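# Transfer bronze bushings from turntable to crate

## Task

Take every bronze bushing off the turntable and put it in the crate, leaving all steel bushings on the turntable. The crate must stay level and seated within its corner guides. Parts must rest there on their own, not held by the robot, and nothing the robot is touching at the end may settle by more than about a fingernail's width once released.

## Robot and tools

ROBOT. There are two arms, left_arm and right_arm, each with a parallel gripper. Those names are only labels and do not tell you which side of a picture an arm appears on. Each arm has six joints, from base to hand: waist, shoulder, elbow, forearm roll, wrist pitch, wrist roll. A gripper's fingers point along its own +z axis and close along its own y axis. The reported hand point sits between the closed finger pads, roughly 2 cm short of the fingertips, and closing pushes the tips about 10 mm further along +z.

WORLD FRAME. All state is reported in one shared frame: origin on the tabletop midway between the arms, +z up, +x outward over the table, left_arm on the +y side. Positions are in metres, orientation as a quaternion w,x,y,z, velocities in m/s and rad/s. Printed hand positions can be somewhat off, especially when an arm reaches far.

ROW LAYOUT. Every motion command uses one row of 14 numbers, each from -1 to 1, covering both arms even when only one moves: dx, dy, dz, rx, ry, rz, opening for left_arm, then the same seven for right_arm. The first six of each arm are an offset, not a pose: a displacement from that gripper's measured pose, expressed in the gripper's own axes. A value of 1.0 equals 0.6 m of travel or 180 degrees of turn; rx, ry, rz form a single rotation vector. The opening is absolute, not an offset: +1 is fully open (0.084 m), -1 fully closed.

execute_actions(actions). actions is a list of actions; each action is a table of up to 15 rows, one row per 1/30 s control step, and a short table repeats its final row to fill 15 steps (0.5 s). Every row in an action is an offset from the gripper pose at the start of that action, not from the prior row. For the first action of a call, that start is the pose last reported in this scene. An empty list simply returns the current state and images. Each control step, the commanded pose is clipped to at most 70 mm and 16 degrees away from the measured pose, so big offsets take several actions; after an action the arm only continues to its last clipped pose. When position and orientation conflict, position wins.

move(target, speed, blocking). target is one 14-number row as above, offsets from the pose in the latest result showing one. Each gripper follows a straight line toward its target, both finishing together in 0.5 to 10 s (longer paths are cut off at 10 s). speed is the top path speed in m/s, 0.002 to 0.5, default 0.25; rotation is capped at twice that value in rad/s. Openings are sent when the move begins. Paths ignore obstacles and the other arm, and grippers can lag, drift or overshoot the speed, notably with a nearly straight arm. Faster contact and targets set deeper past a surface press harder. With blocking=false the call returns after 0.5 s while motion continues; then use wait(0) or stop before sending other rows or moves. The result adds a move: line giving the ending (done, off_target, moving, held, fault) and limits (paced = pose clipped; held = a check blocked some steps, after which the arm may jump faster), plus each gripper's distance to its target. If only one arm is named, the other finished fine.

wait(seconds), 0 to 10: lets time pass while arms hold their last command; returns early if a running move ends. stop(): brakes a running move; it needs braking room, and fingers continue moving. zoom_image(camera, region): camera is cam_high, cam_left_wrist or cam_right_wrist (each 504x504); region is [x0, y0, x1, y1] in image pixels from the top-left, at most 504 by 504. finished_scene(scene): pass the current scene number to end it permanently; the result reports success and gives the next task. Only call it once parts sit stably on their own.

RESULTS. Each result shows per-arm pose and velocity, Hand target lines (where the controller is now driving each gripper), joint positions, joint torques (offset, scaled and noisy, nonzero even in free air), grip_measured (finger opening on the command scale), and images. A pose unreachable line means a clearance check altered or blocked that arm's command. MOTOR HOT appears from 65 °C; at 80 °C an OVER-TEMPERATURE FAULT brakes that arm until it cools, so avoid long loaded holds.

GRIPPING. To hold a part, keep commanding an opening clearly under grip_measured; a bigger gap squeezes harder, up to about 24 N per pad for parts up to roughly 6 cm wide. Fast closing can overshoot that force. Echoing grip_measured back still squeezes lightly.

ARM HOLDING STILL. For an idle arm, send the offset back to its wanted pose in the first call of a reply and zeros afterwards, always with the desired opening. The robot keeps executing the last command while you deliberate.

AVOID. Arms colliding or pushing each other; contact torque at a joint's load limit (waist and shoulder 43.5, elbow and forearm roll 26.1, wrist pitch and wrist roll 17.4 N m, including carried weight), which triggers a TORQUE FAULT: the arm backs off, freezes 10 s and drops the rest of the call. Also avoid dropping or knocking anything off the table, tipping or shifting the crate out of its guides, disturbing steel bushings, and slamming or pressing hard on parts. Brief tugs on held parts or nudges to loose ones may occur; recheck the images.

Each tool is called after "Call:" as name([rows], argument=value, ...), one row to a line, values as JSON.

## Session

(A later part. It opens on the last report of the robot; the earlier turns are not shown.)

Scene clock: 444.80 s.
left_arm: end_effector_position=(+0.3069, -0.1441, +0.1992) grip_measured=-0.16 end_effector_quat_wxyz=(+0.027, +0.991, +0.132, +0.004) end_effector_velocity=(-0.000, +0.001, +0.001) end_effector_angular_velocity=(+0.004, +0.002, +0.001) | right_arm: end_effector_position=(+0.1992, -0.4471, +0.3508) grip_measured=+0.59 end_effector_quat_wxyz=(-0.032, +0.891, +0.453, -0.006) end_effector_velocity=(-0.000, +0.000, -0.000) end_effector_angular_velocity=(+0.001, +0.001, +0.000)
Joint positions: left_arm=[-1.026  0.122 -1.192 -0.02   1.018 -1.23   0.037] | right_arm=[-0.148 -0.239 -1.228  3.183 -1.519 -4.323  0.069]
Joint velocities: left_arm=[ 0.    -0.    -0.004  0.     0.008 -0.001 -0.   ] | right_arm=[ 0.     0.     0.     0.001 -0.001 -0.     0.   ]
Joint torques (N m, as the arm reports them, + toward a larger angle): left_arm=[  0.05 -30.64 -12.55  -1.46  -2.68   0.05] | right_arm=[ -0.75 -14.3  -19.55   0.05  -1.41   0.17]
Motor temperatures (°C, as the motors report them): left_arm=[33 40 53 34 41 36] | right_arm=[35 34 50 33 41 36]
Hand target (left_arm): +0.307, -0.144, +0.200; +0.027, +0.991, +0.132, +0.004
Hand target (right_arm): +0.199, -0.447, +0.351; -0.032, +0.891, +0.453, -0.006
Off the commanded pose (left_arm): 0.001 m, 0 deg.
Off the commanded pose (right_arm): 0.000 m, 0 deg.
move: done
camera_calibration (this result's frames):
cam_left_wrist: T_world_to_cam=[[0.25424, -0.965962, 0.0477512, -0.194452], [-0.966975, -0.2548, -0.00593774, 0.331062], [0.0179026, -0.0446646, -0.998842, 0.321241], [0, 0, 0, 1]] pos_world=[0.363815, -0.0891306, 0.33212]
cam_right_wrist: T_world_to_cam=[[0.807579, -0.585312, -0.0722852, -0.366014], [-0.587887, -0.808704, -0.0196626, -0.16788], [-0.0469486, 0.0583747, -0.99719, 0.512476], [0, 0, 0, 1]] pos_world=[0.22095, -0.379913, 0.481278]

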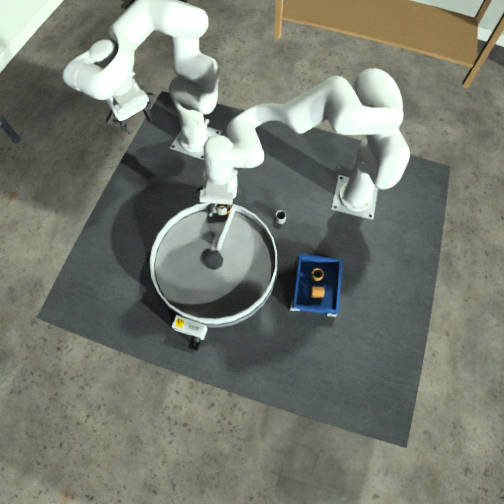

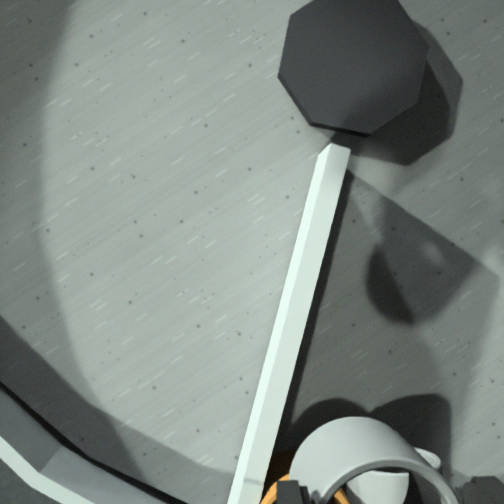

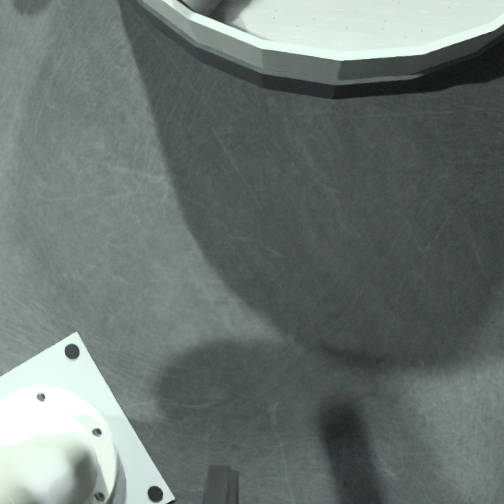

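Call:
move(target=[-0.24,-0.24,0,0,0,0,-1, 0,0,0,0,0,0,0.6], speed=0.2)

Scene clock: 450.33 s.
left_arm: end_effector_position=(+0.1308, -0.0430, +0.1908) grip_measured=-0.16 end_effector_quat_wxyz=(+0.027, +0.991, +0.132, +0.004) end_effector_velocity=(-0.001, +0.001, -0.000) end_effector_angular_velocity=(+0.001, -0.001, +0.001) | right_arm: end_effector_position=(+0.1992, -0.4471, +0.3508) grip_measured=+0.59 end_effector_quat_wxyz=(-0.032, +0.891, +0.453, -0.006) end_effector_velocity=(-0.000, -0.000, +0.000) end_effector_angular_velocity=(-0.000, +0.001, -0.000)
Joint positions: left_arm=[-1.296 -0.464 -0.573 -0.003  0.982 -1.509  0.037] | right_arm=[-0.148 -0.239 -1.228  3.183 -1.519 -4.323  0.069]
Joint velocities: left_arm=[-0.002 -0.006  0.005  0.001  0.001 -0.004 -0.   ] | right_arm=[-0.    -0.     0.001 -0.001 -0.     0.     0.   ]
Joint torques (N m, as the arm reports them, + toward a larger angle): left_arm=[  0.52 -14.07 -12.2   -1.18  -2.79   0.19] | right_arm=[ -0.81 -14.53 -19.4    0.36  -1.46   0.19]
Motor temperatures (°C, as the motors report them): left_arm=[33 40 53 34 41 36] | right_arm=[35 35 50 33 41 36]
Hand target (left_arm): +0.131, -0.043, +0.191; +0.027, +0.991, +0.132, +0.004
Hand target (right_arm): +0.199, -0.447, +0.351; -0.032, +0.891, +0.453, -0.006
Off the commanded pose (left_arm): 0.001 m, 0 deg.
Off the commanded pose (right_arm): 0.000 m, 0 deg.
move: done
camera_calibration (this result's frames):
cam_left_wrist: T_world_to_cam=[[0.254456, -0.965894, 0.0479603, -0.0516298], [-0.96692, -0.255013, -0.00577043, 0.186404], [0.0178041, -0.0449055, -0.998833, 0.320516], [0, 0, 0, 1]] pos_world=[0.187669, 0.0120595, 0.323694]
cam_right_wrist: T_world_to_cam=[[0.80758, -0.585312, -0.0722849, -0.366014], [-0.587887, -0.808704, -0.0196626, -0.167881], [-0.0469483, 0.0583744, -0.99719, 0.512476], [0, 0, 0, 1]] pos_world=[0.22095, -0.379913, 0.481278]

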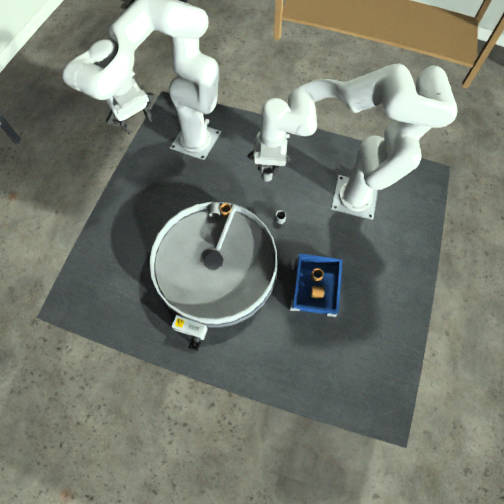

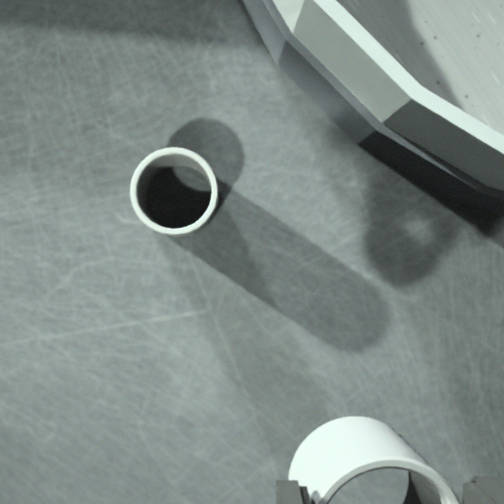

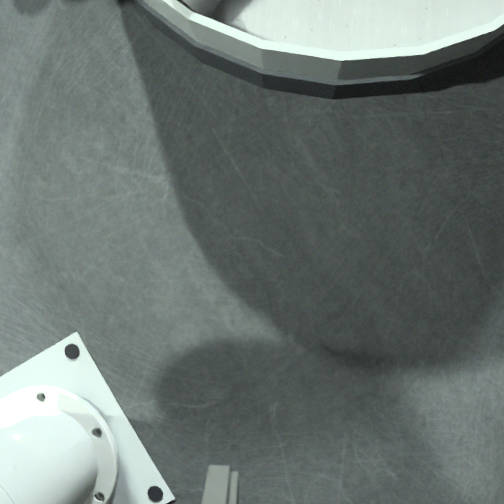

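Call:
move(target=[0,0,0.22,0,0,0,-1, 0,0,0,0,0,0,0.6], speed=0.07)

Call:
move(target=[0,0,0,0,0,0,0.2, 0,0,0,0,0,0,0.6])

Call:
move(target=[0,0,-0.33,0,0,0,0.2, 0,0,0,0,0,0,0.6], speed=0.15)

Call:
move(target=[0.183,0.24,0,0,0,0.08,0.15, 0,0,0,0,0,0,0.6], speed=0.25)

Scene clock: 461.60 s.
left_arm: end_effector_position=(+0.1325, -0.0505, +0.0594) grip_measured=-0.16 end_effector_quat_wxyz=(+0.028, +0.991, +0.132, +0.004) end_effector_velocity=(+0.000, +0.000, -0.002) end_effector_angular_velocity=(+0.001, +0.000, +0.001) | right_arm: end_effector_position=(+0.1992, -0.4471, +0.3508) grip_measured=+0.59 end_effector_quat_wxyz=(-0.032, +0.891, +0.453, -0.006) end_effector_velocity=(+0.000, -0.000, -0.000) end_effector_angular_velocity=(-0.001, -0.000, +0.000)
Joint positions: left_arm=[-1.299 -0.132 -0.425 -0.007  0.501 -1.507  0.037] | right_arm=[-0.148 -0.239 -1.228  3.183 -1.519 -4.323  0.069]
Joint velocities: left_arm=[ 0.     0.006  0.    -0.    -0.005 -0.001  0.   ] | right_arm=[ 0.     0.    -0.    -0.001  0.    -0.     0.   ]
Joint torques (N m, as the arm reports them, + toward a larger angle): left_arm=[  0.72 -18.82 -10.02  -0.82  -2.58   0.06] | right_arm=[ -0.55 -14.51 -19.32   0.07  -1.39   0.37]
Motor temperatures (°C, as the motors report them): left_arm=[33 39 54 34 41 36] | right_arm=[35 35 50 33 41 36]
Hand target (left_arm): +0.132, -0.050, +0.059; +0.027, +0.991, +0.132, +0.004
Hand target (right_arm): +0.199, -0.447, +0.351; -0.032, +0.891, +0.453, -0.006
Off the commanded pose (left_arm): 0.001 m, 0 deg.
Off the commanded pose (right_arm): 0.000 m, 0 deg.
move: done
camera_calibration (this result's frames):
cam_left_wrist: T_world_to_cam=[[0.253937, -0.966001, 0.0485552, -0.0530131], [-0.967064, -0.254481, -0.00525047, 0.185433], [0.0174283, -0.0456227, -0.998807, 0.188898], [0, 0, 0, 1]] pos_world=[0.189495, 0.00459644, 0.192221]
cam_right_wrist: T_world_to_cam=[[0.80758, -0.585312, -0.0722847, -0.366014], [-0.587887, -0.808704, -0.0196623, -0.167881], [-0.0469484, 0.0583741, -0.99719, 0.512476], [0, 0, 0, 1]] pos_world=[0.22095, -0.379914, 0.481278]

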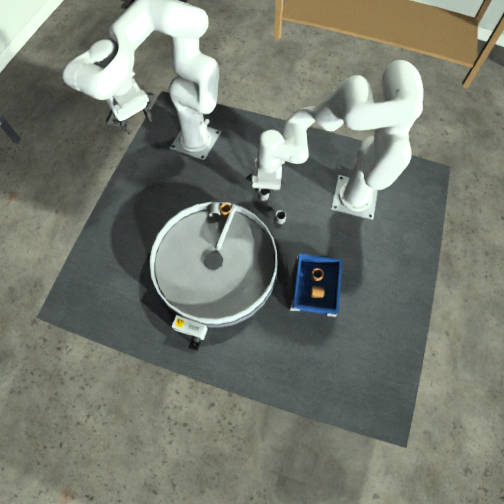

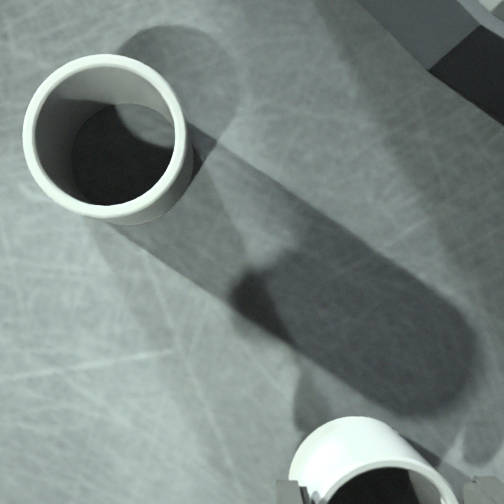

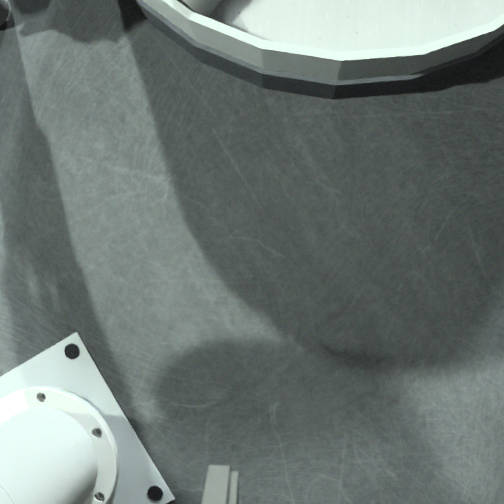

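Scene clock: 462.13 s.
left_arm: end_effector_position=(+0.1325, -0.0505, +0.0594) grip_measured=+0.19 end_effector_quat_wxyz=(+0.028, +0.991, +0.132, +0.004) end_effector_velocity=(-0.000, -0.000, +0.000) end_effector_angular_velocity=(-0.000, +0.000, -0.000) | right_arm: end_effector_position=(+0.1992, -0.4471, +0.3508) grip_measured=+0.59 end_effector_quat_wxyz=(-0.032, +0.891, +0.453, -0.006) end_effector_velocity=(-0.000, +0.000, +0.000) end_effector_angular_velocity=(+0.001, +0.001, -0.002)
Joint positions: left_arm=[-1.299 -0.132 -0.425 -0.007  0.501 -1.507  0.052] | right_arm=[-0.148 -0.239 -1.228  3.183 -1.519 -4.323  0.069]
Joint velocities: left_arm=[-0.001  0.    -0.    -0.001 -0.    -0.     0.   ] | right_arm=[-0.    -0.    -0.001  0.    -0.002  0.001  0.   ]
Joint torques (N m, as the arm reports them, + toward a larger angle): left_arm=[ -0.26 -18.96  -9.29  -1.37  -2.3   -0.01] | right_arm=[ -0.62 -14.35 -19.33   0.46  -1.48   0.27]
Motor temperatures (°C, as the motors report them): left_arm=[33 39 53 34 41 36] | right_arm=[35 35 50 33 41 36]
Hand target (left_arm): +0.133, -0.050, +0.059; +0.028, +0.991, +0.132, +0.004
Hand target (right_arm): +0.199, -0.447, +0.351; -0.032, +0.891, +0.453, -0.006
Off the commanded pose (left_arm): 0.000 m, 0 deg.
Off the commanded pose (right_arm): 0.000 m, 0 deg.
move: done
camera_calibration (this result's frames):
cam_left_wrist: T_world_to_cam=[[0.253936, -0.965997, 0.0486515, -0.0530502], [-0.967063, -0.254481, -0.00525687, 0.185436], [0.017459, -0.0457142, -0.998802, 0.188918], [0, 0, 0, 1]] pos_world=[0.189501, 0.00457983, 0.192248]
cam_right_wrist: T_world_to_cam=[[0.80758, -0.585312, -0.0722848, -0.366014], [-0.587887, -0.808704, -0.0196622, -0.167881], [-0.0469485, 0.0583741, -0.99719, 0.512476], [0, 0, 0, 1]] pos_world=[0.22095, -0.379914, 0.481278]

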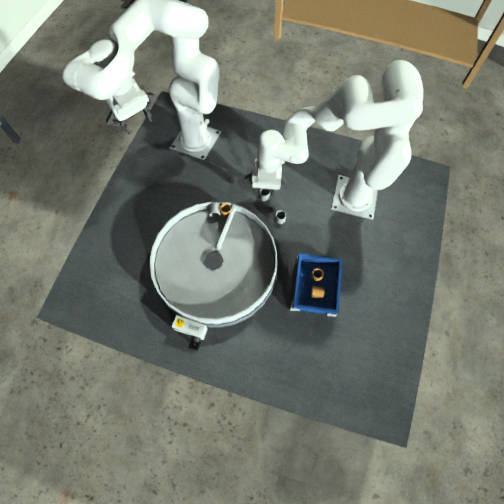

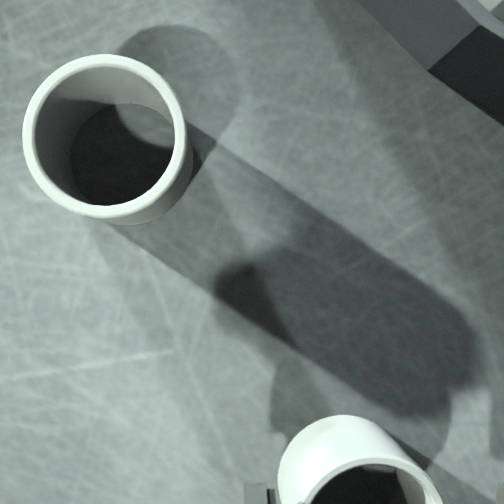

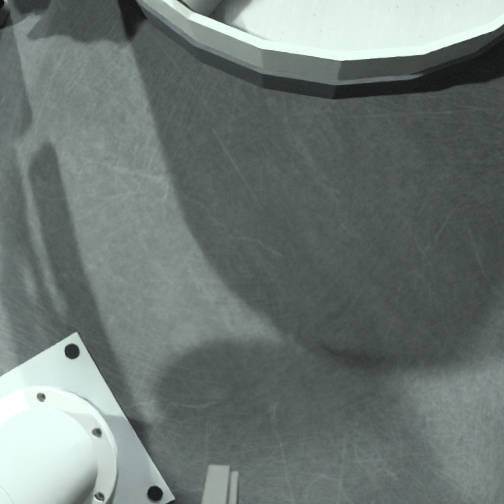

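Scene clock: 463.90 s.
left_arm: end_effector_position=(+0.1298, -0.0392, +0.2563) grip_measured=+0.19 end_effector_quat_wxyz=(+0.027, +0.991, +0.132, +0.004) end_effector_velocity=(-0.000, -0.000, +0.004) end_effector_angular_velocity=(-0.001, -0.001, -0.001) | right_arm: end_effector_position=(+0.1992, -0.4471, +0.3508) grip_measured=+0.59 end_effector_quat_wxyz=(-0.032, +0.891, +0.453, -0.006) end_effector_velocity=(-0.000, +0.001, +0.000) end_effector_angular_velocity=(+0.003, +0.002, +0.001)
Joint positions: left_arm=[-1.295 -0.533 -0.713 -0.003  1.191 -1.509  0.052] | right_arm=[-0.148 -0.239 -1.228  3.183 -1.519 -4.323  0.069]
Joint velocities: left_arm=[-0.001 -0.002 -0.008  0.     0.009  0.     0.   ] | right_arm=[ 0.     0.     0.001  0.003 -0.002 -0.001  0.   ]
Joint torques (N m, as the arm reports them, + toward a larger angle): left_arm=[  0.3  -13.41 -13.1   -1.04  -1.9    0.27] | right_arm=[ -0.72 -14.48 -19.5    0.41  -1.46   0.08]
Motor temperatures (°C, as the motors report them): left_arm=[33 39 53 34 41 36] | right_arm=[35 35 50 33 41 36]
Hand target (left_arm): +0.130, -0.039, +0.257; +0.028, +0.991, +0.132, +0.004
Hand target (right_arm): +0.199, -0.447, +0.351; -0.032, +0.891, +0.453, -0.006
Off the commanded pose (left_arm): 0.001 m, 0 deg.
Off the commanded pose (right_arm): 0.000 m, 0 deg.
move: done
camera_calibration (this result's frames):
cam_left_wrist: T_world_to_cam=[[0.254758, -0.965836, 0.0475199, -0.050785], [-0.966841, -0.255313, -0.00589148, 0.186872], [0.0178227, -0.0444433, -0.998853, 0.3862], [0, 0, 0, 1]] pos_world=[0.18673, 0.0158247, 0.389271]
cam_right_wrist: T_world_to_cam=[[0.807579, -0.585312, -0.0722848, -0.366014], [-0.587887, -0.808704, -0.0196621, -0.167881], [-0.0469485, 0.0583741, -0.99719, 0.512476], [0, 0, 0, 1]] pos_world=[0.22095, -0.379914, 0.481278]

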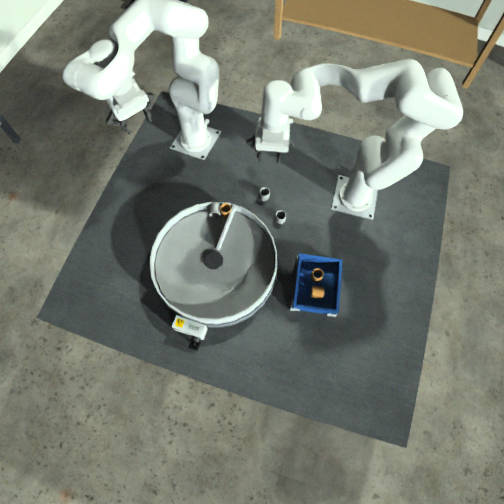

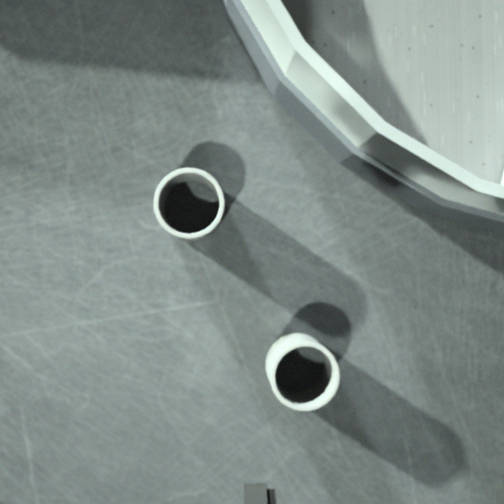

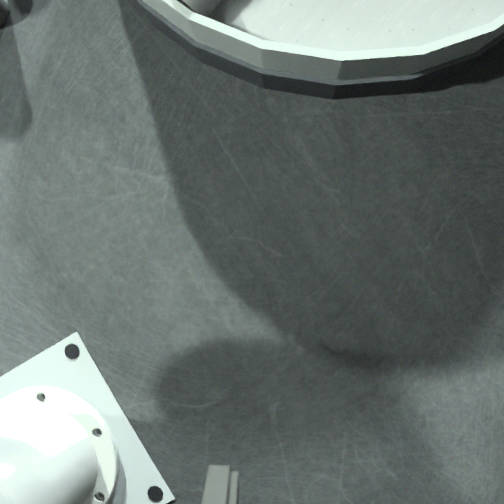

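Scene clock: 465.20 s.
left_arm: end_effector_position=(+0.2730, -0.1492, +0.2647) grip_measured=+0.14 end_effector_quat_wxyz=(+0.027, +1.000, +0.007, +0.007) end_effector_velocity=(+0.002, -0.001, -0.001) end_effector_angular_velocity=(+0.005, +0.003, -0.000) | right_arm: end_effector_position=(+0.1992, -0.4471, +0.3508) grip_measured=+0.59 end_effector_quat_wxyz=(-0.032, +0.891, +0.453, -0.006) end_effector_velocity=(+0.000, -0.000, +0.000) end_effector_angular_velocity=(-0.000, -0.000, -0.002)
Joint positions: left_arm=[-1.088  0.031 -1.271 -0.015  1.187 -1.047  0.05 ] | right_arm=[-0.148 -0.239 -1.228  3.183 -1.519 -4.323  0.069]
Joint velocities: left_arm=[ 0.002  0.01  -0.011 -0.     0.007  0.003 -0.   ] | right_arm=[ 0.     0.001 -0.001  0.     0.     0.002  0.   ]
Joint torques (N m, as the arm reports them, + toward a larger angle): left_arm=[  0.16 -27.14 -12.85  -1.33  -2.38   0.03] | right_arm=[ -0.51 -14.38 -19.47   0.31  -1.47   0.28]
Motor temperatures (°C, as the motors report them): left_arm=[33 39 54 34 41 36] | right_arm=[35 35 50 33 41 36]
Hand target (left_arm): +0.273, -0.149, +0.265; +0.026, +1.000, +0.007, +0.007
Hand target (right_arm): +0.199, -0.447, +0.351; -0.032, +0.891, +0.453, -0.006
Off the commanded pose (left_arm): 0.001 m, 0 deg.
Off the commanded pose (right_arm): 0.000 m, 0 deg.
move: done
camera_calibration (this result's frames):
cam_left_wrist: T_world_to_cam=[[0.00621336, -0.998932, 0.0457763, -0.130511], [-0.999778, -0.00712639, -0.0198094, 0.346904], [0.0201144, -0.0456431, -0.998755, 0.386343], [0, 0, 0, 1]] pos_world=[0.339867, -0.110266, 0.398708]
cam_right_wrist: T_world_to_cam=[[0.80758, -0.585312, -0.0722848, -0.366014], [-0.587887, -0.808704, -0.0196622, -0.167881], [-0.0469485, 0.0583741, -0.99719, 0.512476], [0, 0, 0, 1]] pos_world=[0.22095, -0.379914, 0.481278]

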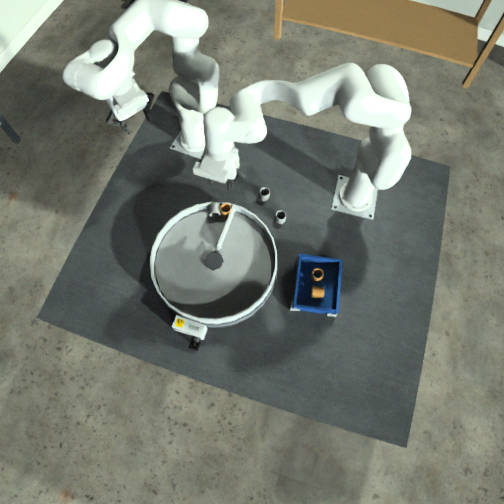

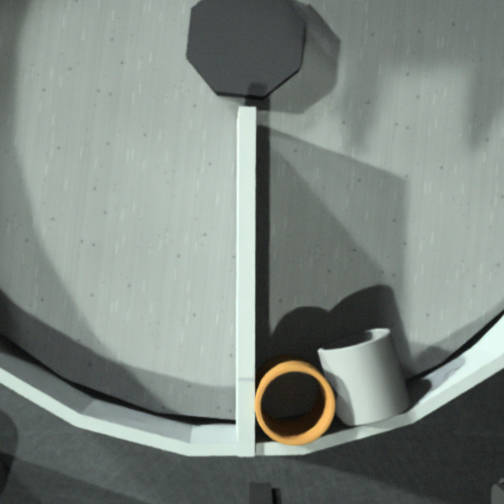

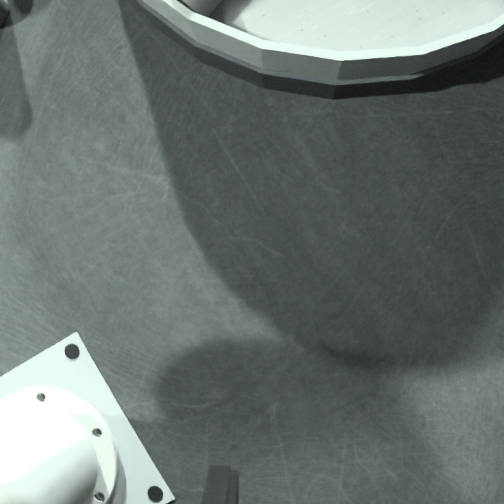

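Call:
move(target=[-0.012,-0.04,0.175,0,0,-0.583,0.15, 0,0,0,0,0,0,0.6], speed=0.15)

Scene clock: 476.60 s.
left_arm: end_effector_position=(+0.2670, -0.1312, +0.1586) grip_measured=+0.14 end_effector_quat_wxyz=(+0.022, +0.604, +0.797, -0.017) end_effector_velocity=(-0.001, -0.000, -0.000) end_effector_angular_velocity=(+0.000, +0.000, +0.007) | right_arm: end_effector_position=(+0.1992, -0.4471, +0.3508) grip_measured=+0.59 end_effector_quat_wxyz=(-0.032, +0.891, +0.453, -0.006) end_effector_velocity=(+0.000, +0.000, -0.000) end_effector_angular_velocity=(+0.000, -0.000, +0.001)
Joint positions: left_arm=[-1.081  0.064 -0.997 -0.019  0.879 -2.863  0.05 ] | right_arm=[-0.148 -0.239 -1.228  3.183 -1.519 -4.323  0.069]
Joint velocities: left_arm=[-0.001  0.     0.001  0.001 -0.001 -0.008 -0.   ] | right_arm=[ 0.     0.     0.     0.     0.001 -0.001  0.   ]
Joint torques (N m, as the arm reports them, + toward a larger angle): left_arm=[  0.45 -27.39 -11.89  -0.83  -2.13   0.08] | right_arm=[ -0.96 -14.46 -19.46   0.36  -1.45   0.34]
Motor temperatures (°C, as the motors report them): left_arm=[33 39 54 34 41 36] | right_arm=[35 35 51 33 41 36]
Hand target (left_arm): +0.267, -0.131, +0.158; +0.022, +0.604, +0.797, -0.017
Hand target (right_arm): +0.199, -0.447, +0.351; -0.032, +0.891, +0.453, -0.006
Off the commanded pose (left_arm): 0.000 m, 0 deg.
Off the commanded pose (right_arm): 0.000 m, 0 deg.
move: done
camera_calibration (this result's frames):
cam_left_wrist: T_world_to_cam=[[0.964844, 0.262738, -0.00672369, -0.189761], [0.262738, -0.963554, 0.0503302, -0.13473], [0.00674503, -0.0503273, -0.99871, 0.284209], [0, 0, 0, 1]] pos_world=[0.216572, -0.0656588, 0.289348]
cam_right_wrist: T_world_to_cam=[[0.80758, -0.585312, -0.0722849, -0.366014], [-0.587887, -0.808704, -0.0196622, -0.167881], [-0.0469486, 0.0583741, -0.99719, 0.512476], [0, 0, 0, 1]] pos_world=[0.22095, -0.379914, 0.481278]

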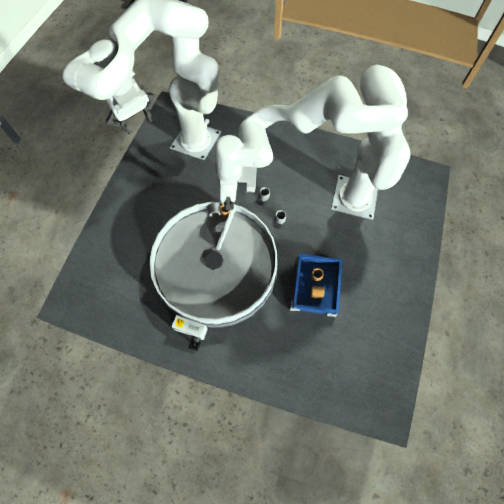

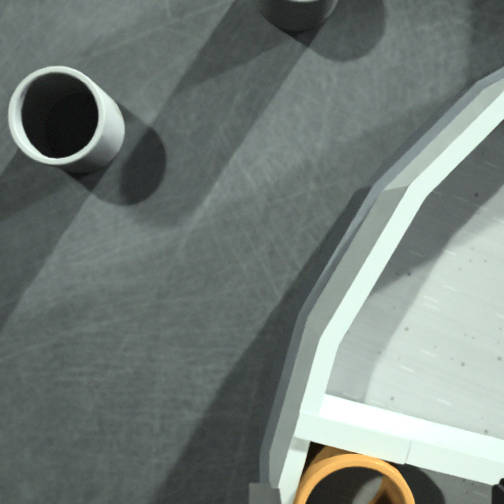

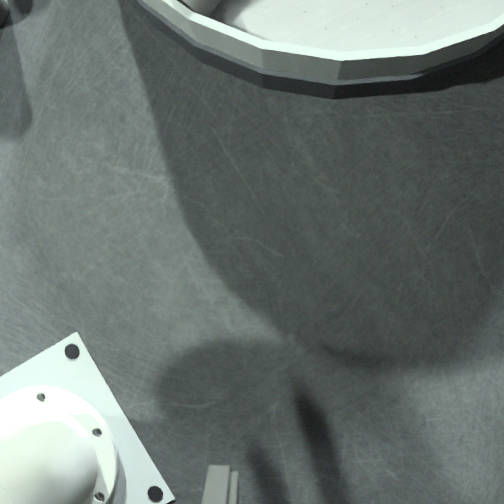

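Call:
move(target=[0,0.003,0.083,0,0,0,0.15, 0,0,0,0,0,0,0.6], speed=0.03)

Call:
move(target=[-0.027,0,0,0,0,0,0.15, 0,0,0,0,0,0,0.6], speed=0.02)

Scene clock: 491.87 s.
left_arm: end_effector_position=(+0.2694, -0.1335, +0.1091) grip_measured=+0.14 end_effector_quat_wxyz=(+0.022, +0.604, +0.797, -0.017) end_effector_velocity=(+0.000, -0.001, -0.000) end_effector_angular_velocity=(-0.003, -0.002, -0.003) | right_arm: end_effector_position=(+0.1992, -0.4471, +0.3508) grip_measured=+0.59 end_effector_quat_wxyz=(-0.032, +0.891, +0.453, -0.006) end_effector_velocity=(+0.000, +0.000, -0.000) end_effector_angular_velocity=(+0.000, -0.001, +0.001)
Joint positions: left_arm=[-1.08   0.155 -0.953 -0.022  0.745 -2.858  0.05 ] | right_arm=[-0.148 -0.239 -1.228  3.183 -1.519 -4.323  0.069]
Joint velocities: left_arm=[-0.001  0.002  0.    -0.    -0.006  0.002 -0.   ] | right_arm=[ 0.     0.    -0.     0.001  0.001 -0.001 -0.   ]
Joint torques (N m, as the arm reports them, + toward a larger angle): left_arm=[ -0.04 -28.42 -10.85  -1.15  -2.2    0.02] | right_arm=[ -0.78 -14.48 -19.47   0.35  -1.43   0.13]
Motor temperatures (°C, as the motors report them): left_arm=[33 40 54 34 40 36] | right_arm=[35 35 51 33 41 36]
Hand target (left_arm): +0.269, -0.134, +0.109; +0.022, +0.604, +0.797, -0.017
Hand target (right_arm): +0.199, -0.447, +0.351; -0.032, +0.891, +0.453, -0.006
Off the commanded pose (left_arm): 0.000 m, 0 deg.
Off the commanded pose (right_arm): 0.000 m, 0 deg.
move: done
camera_calibration (this result's frames):
cam_left_wrist: T_world_to_cam=[[0.964887, 0.262576, -0.00682997, -0.191865], [0.26258, -0.963588, 0.0505048, -0.135122], [0.00668009, -0.0505249, -0.9987, 0.234638], [0, 0, 0, 1]] pos_world=[0.219041, -0.0679675, 0.239847]
cam_right_wrist: T_world_to_cam=[[0.80758, -0.585312, -0.0722849, -0.366014], [-0.587887, -0.808704, -0.0196622, -0.167881], [-0.0469486, 0.0583741, -0.99719, 0.512476], [0, 0, 0, 1]] pos_world=[0.220951, -0.379914, 0.481278]

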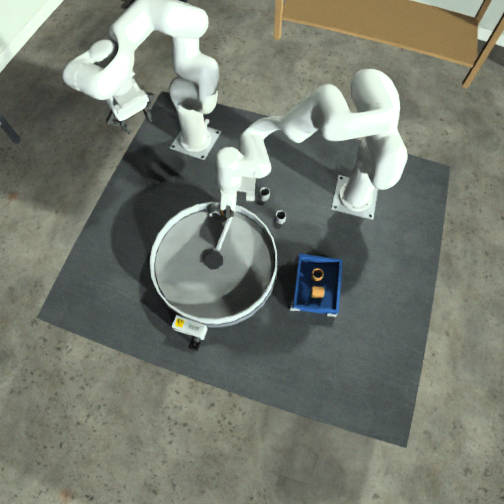

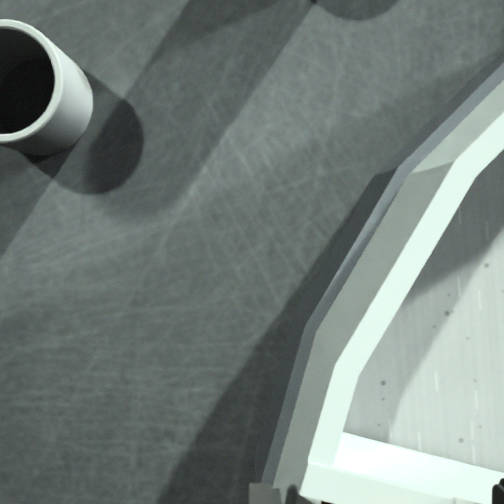

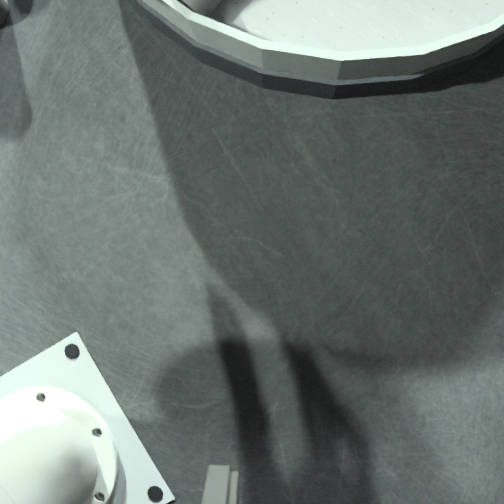

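Scene clock: 492.97 s.
left_arm: end_effector_position=(+0.2738, -0.1490, +0.1100) grip_measured=+0.14 end_effector_quat_wxyz=(+0.022, +0.604, +0.797, -0.017) end_effector_velocity=(+0.000, -0.001, -0.000) end_effector_angular_velocity=(+0.001, -0.000, -0.001) | right_arm: end_effector_position=(+0.1992, -0.4471, +0.3508) grip_measured=+0.59 end_effector_quat_wxyz=(-0.032, +0.891, +0.453, -0.006) end_effector_velocity=(-0.000, -0.000, -0.000) end_effector_angular_velocity=(-0.000, +0.002, -0.000)
Joint positions: left_arm=[-1.088  0.2   -1.016 -0.021  0.763 -2.867  0.05 ] | right_arm=[-0.148 -0.239 -1.228  3.183 -1.519 -4.323  0.069]
Joint velocities: left_arm=[-0.001  0.003 -0.005  0.     0.002 -0.     0.   ] | right_arm=[ 0.     0.001 -0.    -0.001 -0.001  0.    -0.   ]
Joint torques (N m, as the arm reports them, + toward a larger angle): left_arm=[  0.02 -29.43 -11.15  -0.92  -2.08   0.25] | right_arm=[ -0.62 -14.36 -19.39   0.17  -1.53   0.16]
Motor temperatures (°C, as the motors report them): left_arm=[33 40 54 34 40 36] | right_arm=[35 35 51 33 41 36]
Hand target (left_arm): +0.274, -0.149, +0.110; +0.022, +0.604, +0.797, -0.017
Hand target (right_arm): +0.199, -0.447, +0.351; -0.032, +0.891, +0.453, -0.006
Off the commanded pose (left_arm): 0.000 m, 0 deg.
Off the commanded pose (right_arm): 0.000 m, 0 deg.
move: done
camera_calibration (this result's frames):
cam_left_wrist: T_world_to_cam=[[0.96488, 0.262603, -0.00681617, -0.191977], [0.262606, -0.963581, 0.0505002, -0.151208], [0.00669355, -0.0505166, -0.998701, 0.23475], [0, 0, 0, 1]] pos_world=[0.223371, -0.0834289, 0.240773]
cam_right_wrist: T_world_to_cam=[[0.80758, -0.585312, -0.0722848, -0.366014], [-0.587887, -0.808704, -0.0196623, -0.167881], [-0.0469485, 0.0583742, -0.99719, 0.512476], [0, 0, 0, 1]] pos_world=[0.220951, -0.379914, 0.481278]

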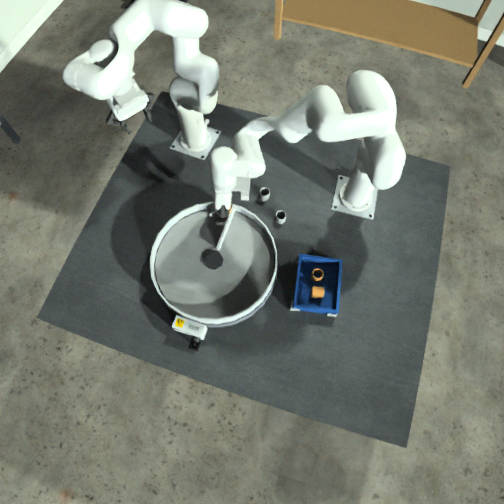

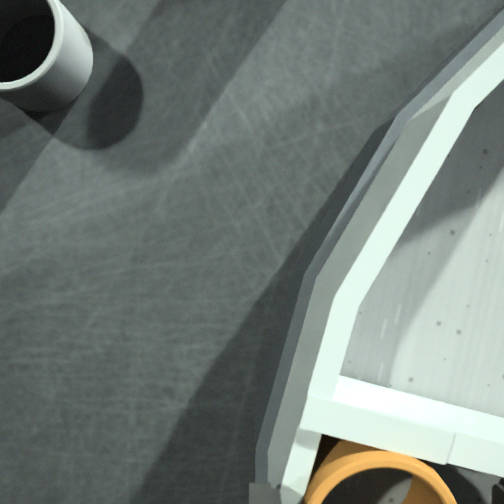

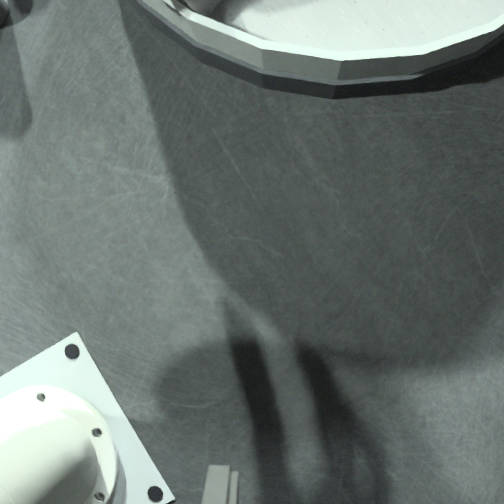

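Call:
move(target=[0,0,0,0,0,0,-1, 0,0,0,0,0,0,0.6])

Call:
move(target=[0,0,-0.15,0,0,0,-1, 0,0,0,0,0,0,0.6], speed=0.06)

Scene clock: 497.17 s.
left_arm: end_effector_position=(+0.2738, -0.1491, +0.1101) grip_measured=-0.16 end_effector_quat_wxyz=(+0.022, +0.604, +0.797, -0.017) end_effector_velocity=(-0.000, +0.000, +0.000) end_effector_angular_velocity=(+0.001, -0.000, -0.000) | right_arm: end_effector_position=(+0.1992, -0.4471, +0.3508) grip_measured=+0.59 end_effector_quat_wxyz=(-0.032, +0.891, +0.453, -0.006) end_effector_velocity=(-0.000, +0.000, +0.000) end_effector_angular_velocity=(+0.001, +0.000, +0.001)
Joint positions: left_arm=[-1.088  0.2   -1.016 -0.021  0.763 -2.867  0.037] | right_arm=[-0.148 -0.239 -1.228  3.183 -1.519 -4.323  0.069]
Joint velocities: left_arm=[-0.    -0.    -0.     0.001  0.    -0.     0.   ] | right_arm=[ 0.    -0.001 -0.     0.001 -0.001 -0.001 -0.   ]
Joint torques (N m, as the arm reports them, + toward a larger angle): left_arm=[  0.17 -29.54 -11.    -1.09  -2.32   0.3 ] | right_arm=[ -0.83 -14.39 -19.56   0.35  -1.44   0.18]
Motor temperatures (°C, as the motors report them): left_arm=[33 40 53 34 40 36] | right_arm=[35 35 51 33 41 36]
Hand target (left_arm): +0.274, -0.149, +0.110; +0.022, +0.604, +0.797, -0.017
Hand target (right_arm): +0.199, -0.447, +0.351; -0.032, +0.891, +0.453, -0.006
Off the commanded pose (left_arm): 0.000 m, 0 deg.
Off the commanded pose (right_arm): 0.000 m, 0 deg.
move: done
camera_calibration (this result's frames):
cam_left_wrist: T_world_to_cam=[[0.964883, 0.262591, -0.00677592, -0.191988], [0.262591, -0.963576, 0.0506719, -0.151283], [0.00677686, -0.0506717, -0.998692, 0.234756], [0, 0, 0, 1]] pos_world=[0.223381, -0.0834629, 0.240813]
cam_right_wrist: T_world_to_cam=[[0.80758, -0.585312, -0.0722847, -0.366014], [-0.587887, -0.808704, -0.0196621, -0.167881], [-0.0469485, 0.0583739, -0.99719, 0.512476], [0, 0, 0, 1]] pos_world=[0.220951, -0.379914, 0.481278]

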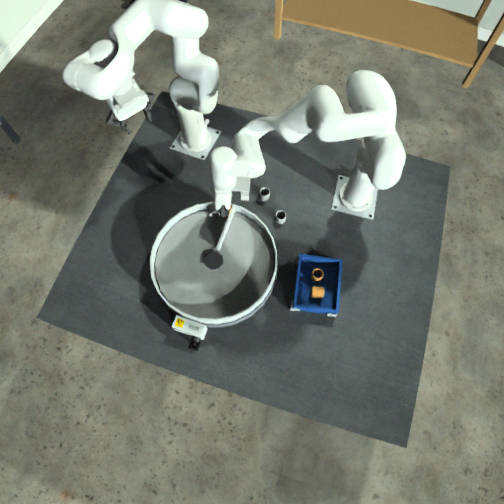

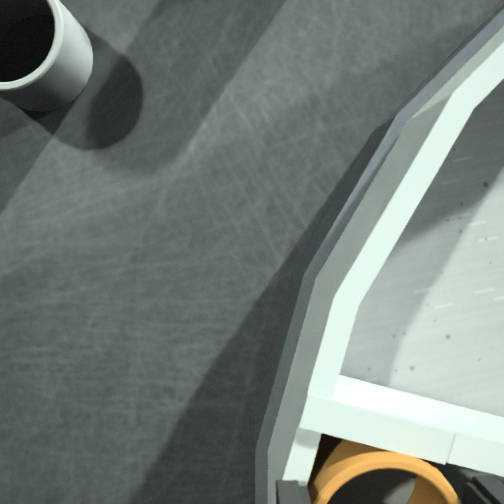

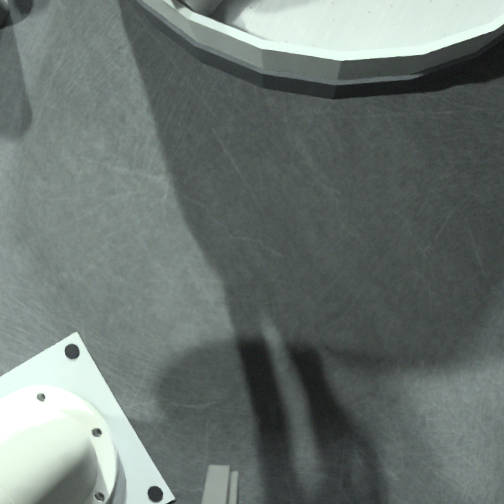

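Scene clock: 499.00 s.
left_arm: end_effector_position=(+0.2724, -0.1439, +0.1995) grip_measured=-0.16 end_effector_quat_wxyz=(+0.022, +0.604, +0.797, -0.017) end_effector_velocity=(-0.002, +0.000, +0.000) end_effector_angular_velocity=(+0.004, +0.003, -0.003) | right_arm: end_effector_position=(+0.1992, -0.4471, +0.3508) grip_measured=+0.59 end_effector_quat_wxyz=(-0.032, +0.891, +0.453, -0.006) end_effector_velocity=(-0.000, -0.000, +0.000) end_effector_angular_velocity=(-0.000, -0.000, +0.000)
Joint positions: left_arm=[-1.084  0.06  -1.115 -0.017  1.003 -2.87   0.037] | right_arm=[-0.148 -0.239 -1.228  3.183 -1.519 -4.323  0.069]
Joint velocities: left_arm=[-0.002 -0.    -0.002 -0.     0.007  0.001 -0.   ] | right_arm=[ 0. -0.  0. -0.  0. -0. -0.]
Joint torques (N m, as the arm reports them, + toward a larger angle): left_arm=[  0.13 -28.51 -12.52  -1.02  -2.05  -0.04] | right_arm=[ -0.77 -14.04 -19.45   0.35  -1.39   0.26]
Motor temperatures (°C, as the motors report them): left_arm=[33 40 53 34 40 36] | right_arm=[35 35 51 33 41 36]
Hand target (left_arm): +0.272, -0.144, +0.200; +0.022, +0.604, +0.797, -0.017
Hand target (right_arm): +0.199, -0.447, +0.351; -0.032, +0.891, +0.453, -0.006
Off the commanded pose (left_arm): 0.001 m, 0 deg.
Off the commanded pose (right_arm): 0.000 m, 0 deg.
move: done
camera_calibration (this result's frames):
cam_left_wrist: T_world_to_cam=[[0.964801, 0.262896, -0.00668772, -0.191383], [0.262895, -0.963525, 0.0500521, -0.150407], [0.0067147, -0.0500485, -0.998724, 0.3244], [0, 0, 0, 1]] pos_world=[0.22201, -0.0783716, 0.330235]
cam_right_wrist: T_world_to_cam=[[0.80758, -0.585312, -0.0722846, -0.366014], [-0.587887, -0.808704, -0.019662, -0.167881], [-0.0469485, 0.0583738, -0.99719, 0.512476], [0, 0, 0, 1]] pos_world=[0.220951, -0.379914, 0.481278]

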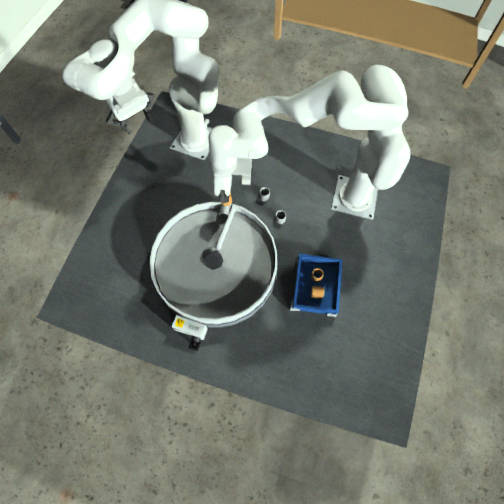

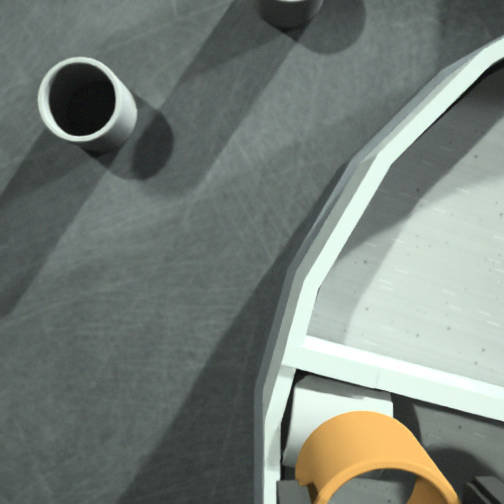

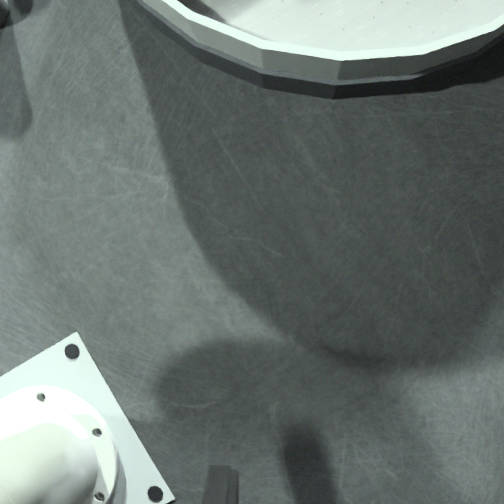

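Call:
move(target=[0.607,0.343,0,0,0,0.03,-1, 0,0,0,0,0,0,0.6], speed=0.2)

Scene clock: 511.13 s.
left_arm: end_effector_position=(+0.3721, +0.2612, +0.1788) grip_measured=-0.16 end_effector_quat_wxyz=(+0.022, +0.641, +0.767, -0.015) end_effector_velocity=(+0.001, +0.002, +0.000) end_effector_angular_velocity=(-0.002, -0.001, -0.001) | right_arm: end_effector_position=(+0.1992, -0.4471, +0.3508) grip_measured=+0.59 end_effector_quat_wxyz=(-0.032, +0.891, +0.453, -0.006) end_effector_velocity=(-0.000, +0.000, +0.000) end_effector_angular_velocity=(+0.000, +0.000, +0.001)
Joint positions: left_arm=[-0.085 -0.388 -0.607 -0.062  0.979 -1.751  0.037] | right_arm=[-0.148 -0.239 -1.228  3.183 -1.519 -4.323  0.069]
Joint velocities: left_arm=[ 0.005  0.002 -0.002 -0.002 -0.     0.007 -0.   ] | right_arm=[-0.    -0.001  0.001  0.    -0.    -0.001  0.   ]
Joint torques (N m, as the arm reports them, + toward a larger angle): left_arm=[  0.8  -16.09 -12.07  -1.15  -2.29  -0.06] | right_arm=[ -0.41 -14.29 -19.41   0.36  -1.46   0.28]
Motor temperatures (°C, as the motors report them): left_arm=[33 40 54 34 40 36] | right_arm=[35 35 51 33 41 36]
Hand target (left_arm): +0.372, +0.261, +0.179; +0.022, +0.641, +0.767, -0.015
Hand target (right_arm): +0.199, -0.447, +0.351; -0.032, +0.891, +0.453, -0.006
Off the commanded pose (left_arm): 0.001 m, 0 deg.
Off the commanded pose (right_arm): 0.000 m, 0 deg.
move: done
camera_calibration (this result's frames):
cam_left_wrist: T_world_to_cam=[[0.985351, 0.170527, -0.00210594, -0.378513], [0.170427, -0.984179, 0.0484381, 0.254782], [0.00618736, -0.0480874, -0.998824, 0.323083], [0, 0, 0, 1]] pos_world=[0.327548, 0.330834, 0.309565]
cam_right_wrist: T_world_to_cam=[[0.80758, -0.585312, -0.0722847, -0.366014], [-0.587887, -0.808704, -0.0196621, -0.167881], [-0.0469485, 0.0583739, -0.99719, 0.512476], [0, 0, 0, 1]] pos_world=[0.22095, -0.379914, 0.481278]

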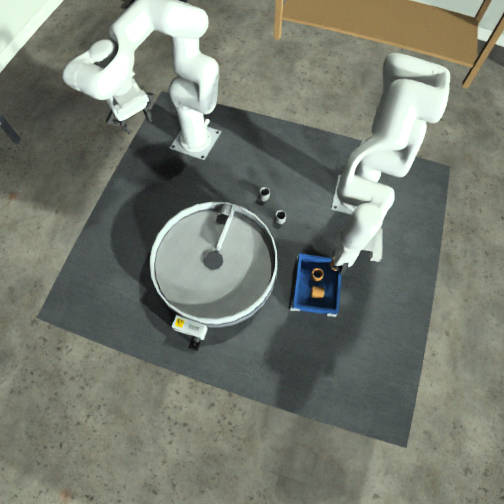

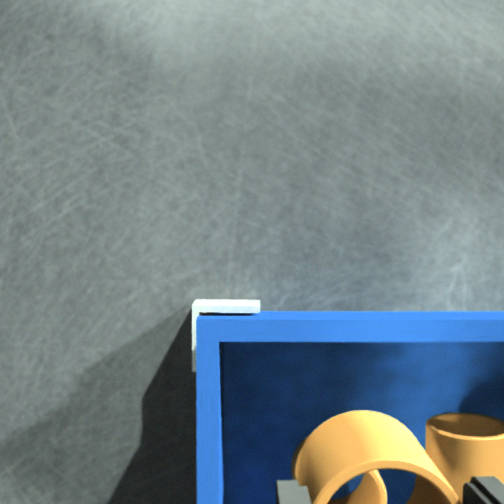

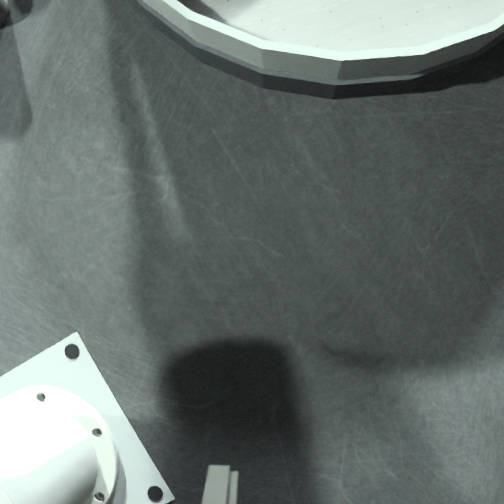

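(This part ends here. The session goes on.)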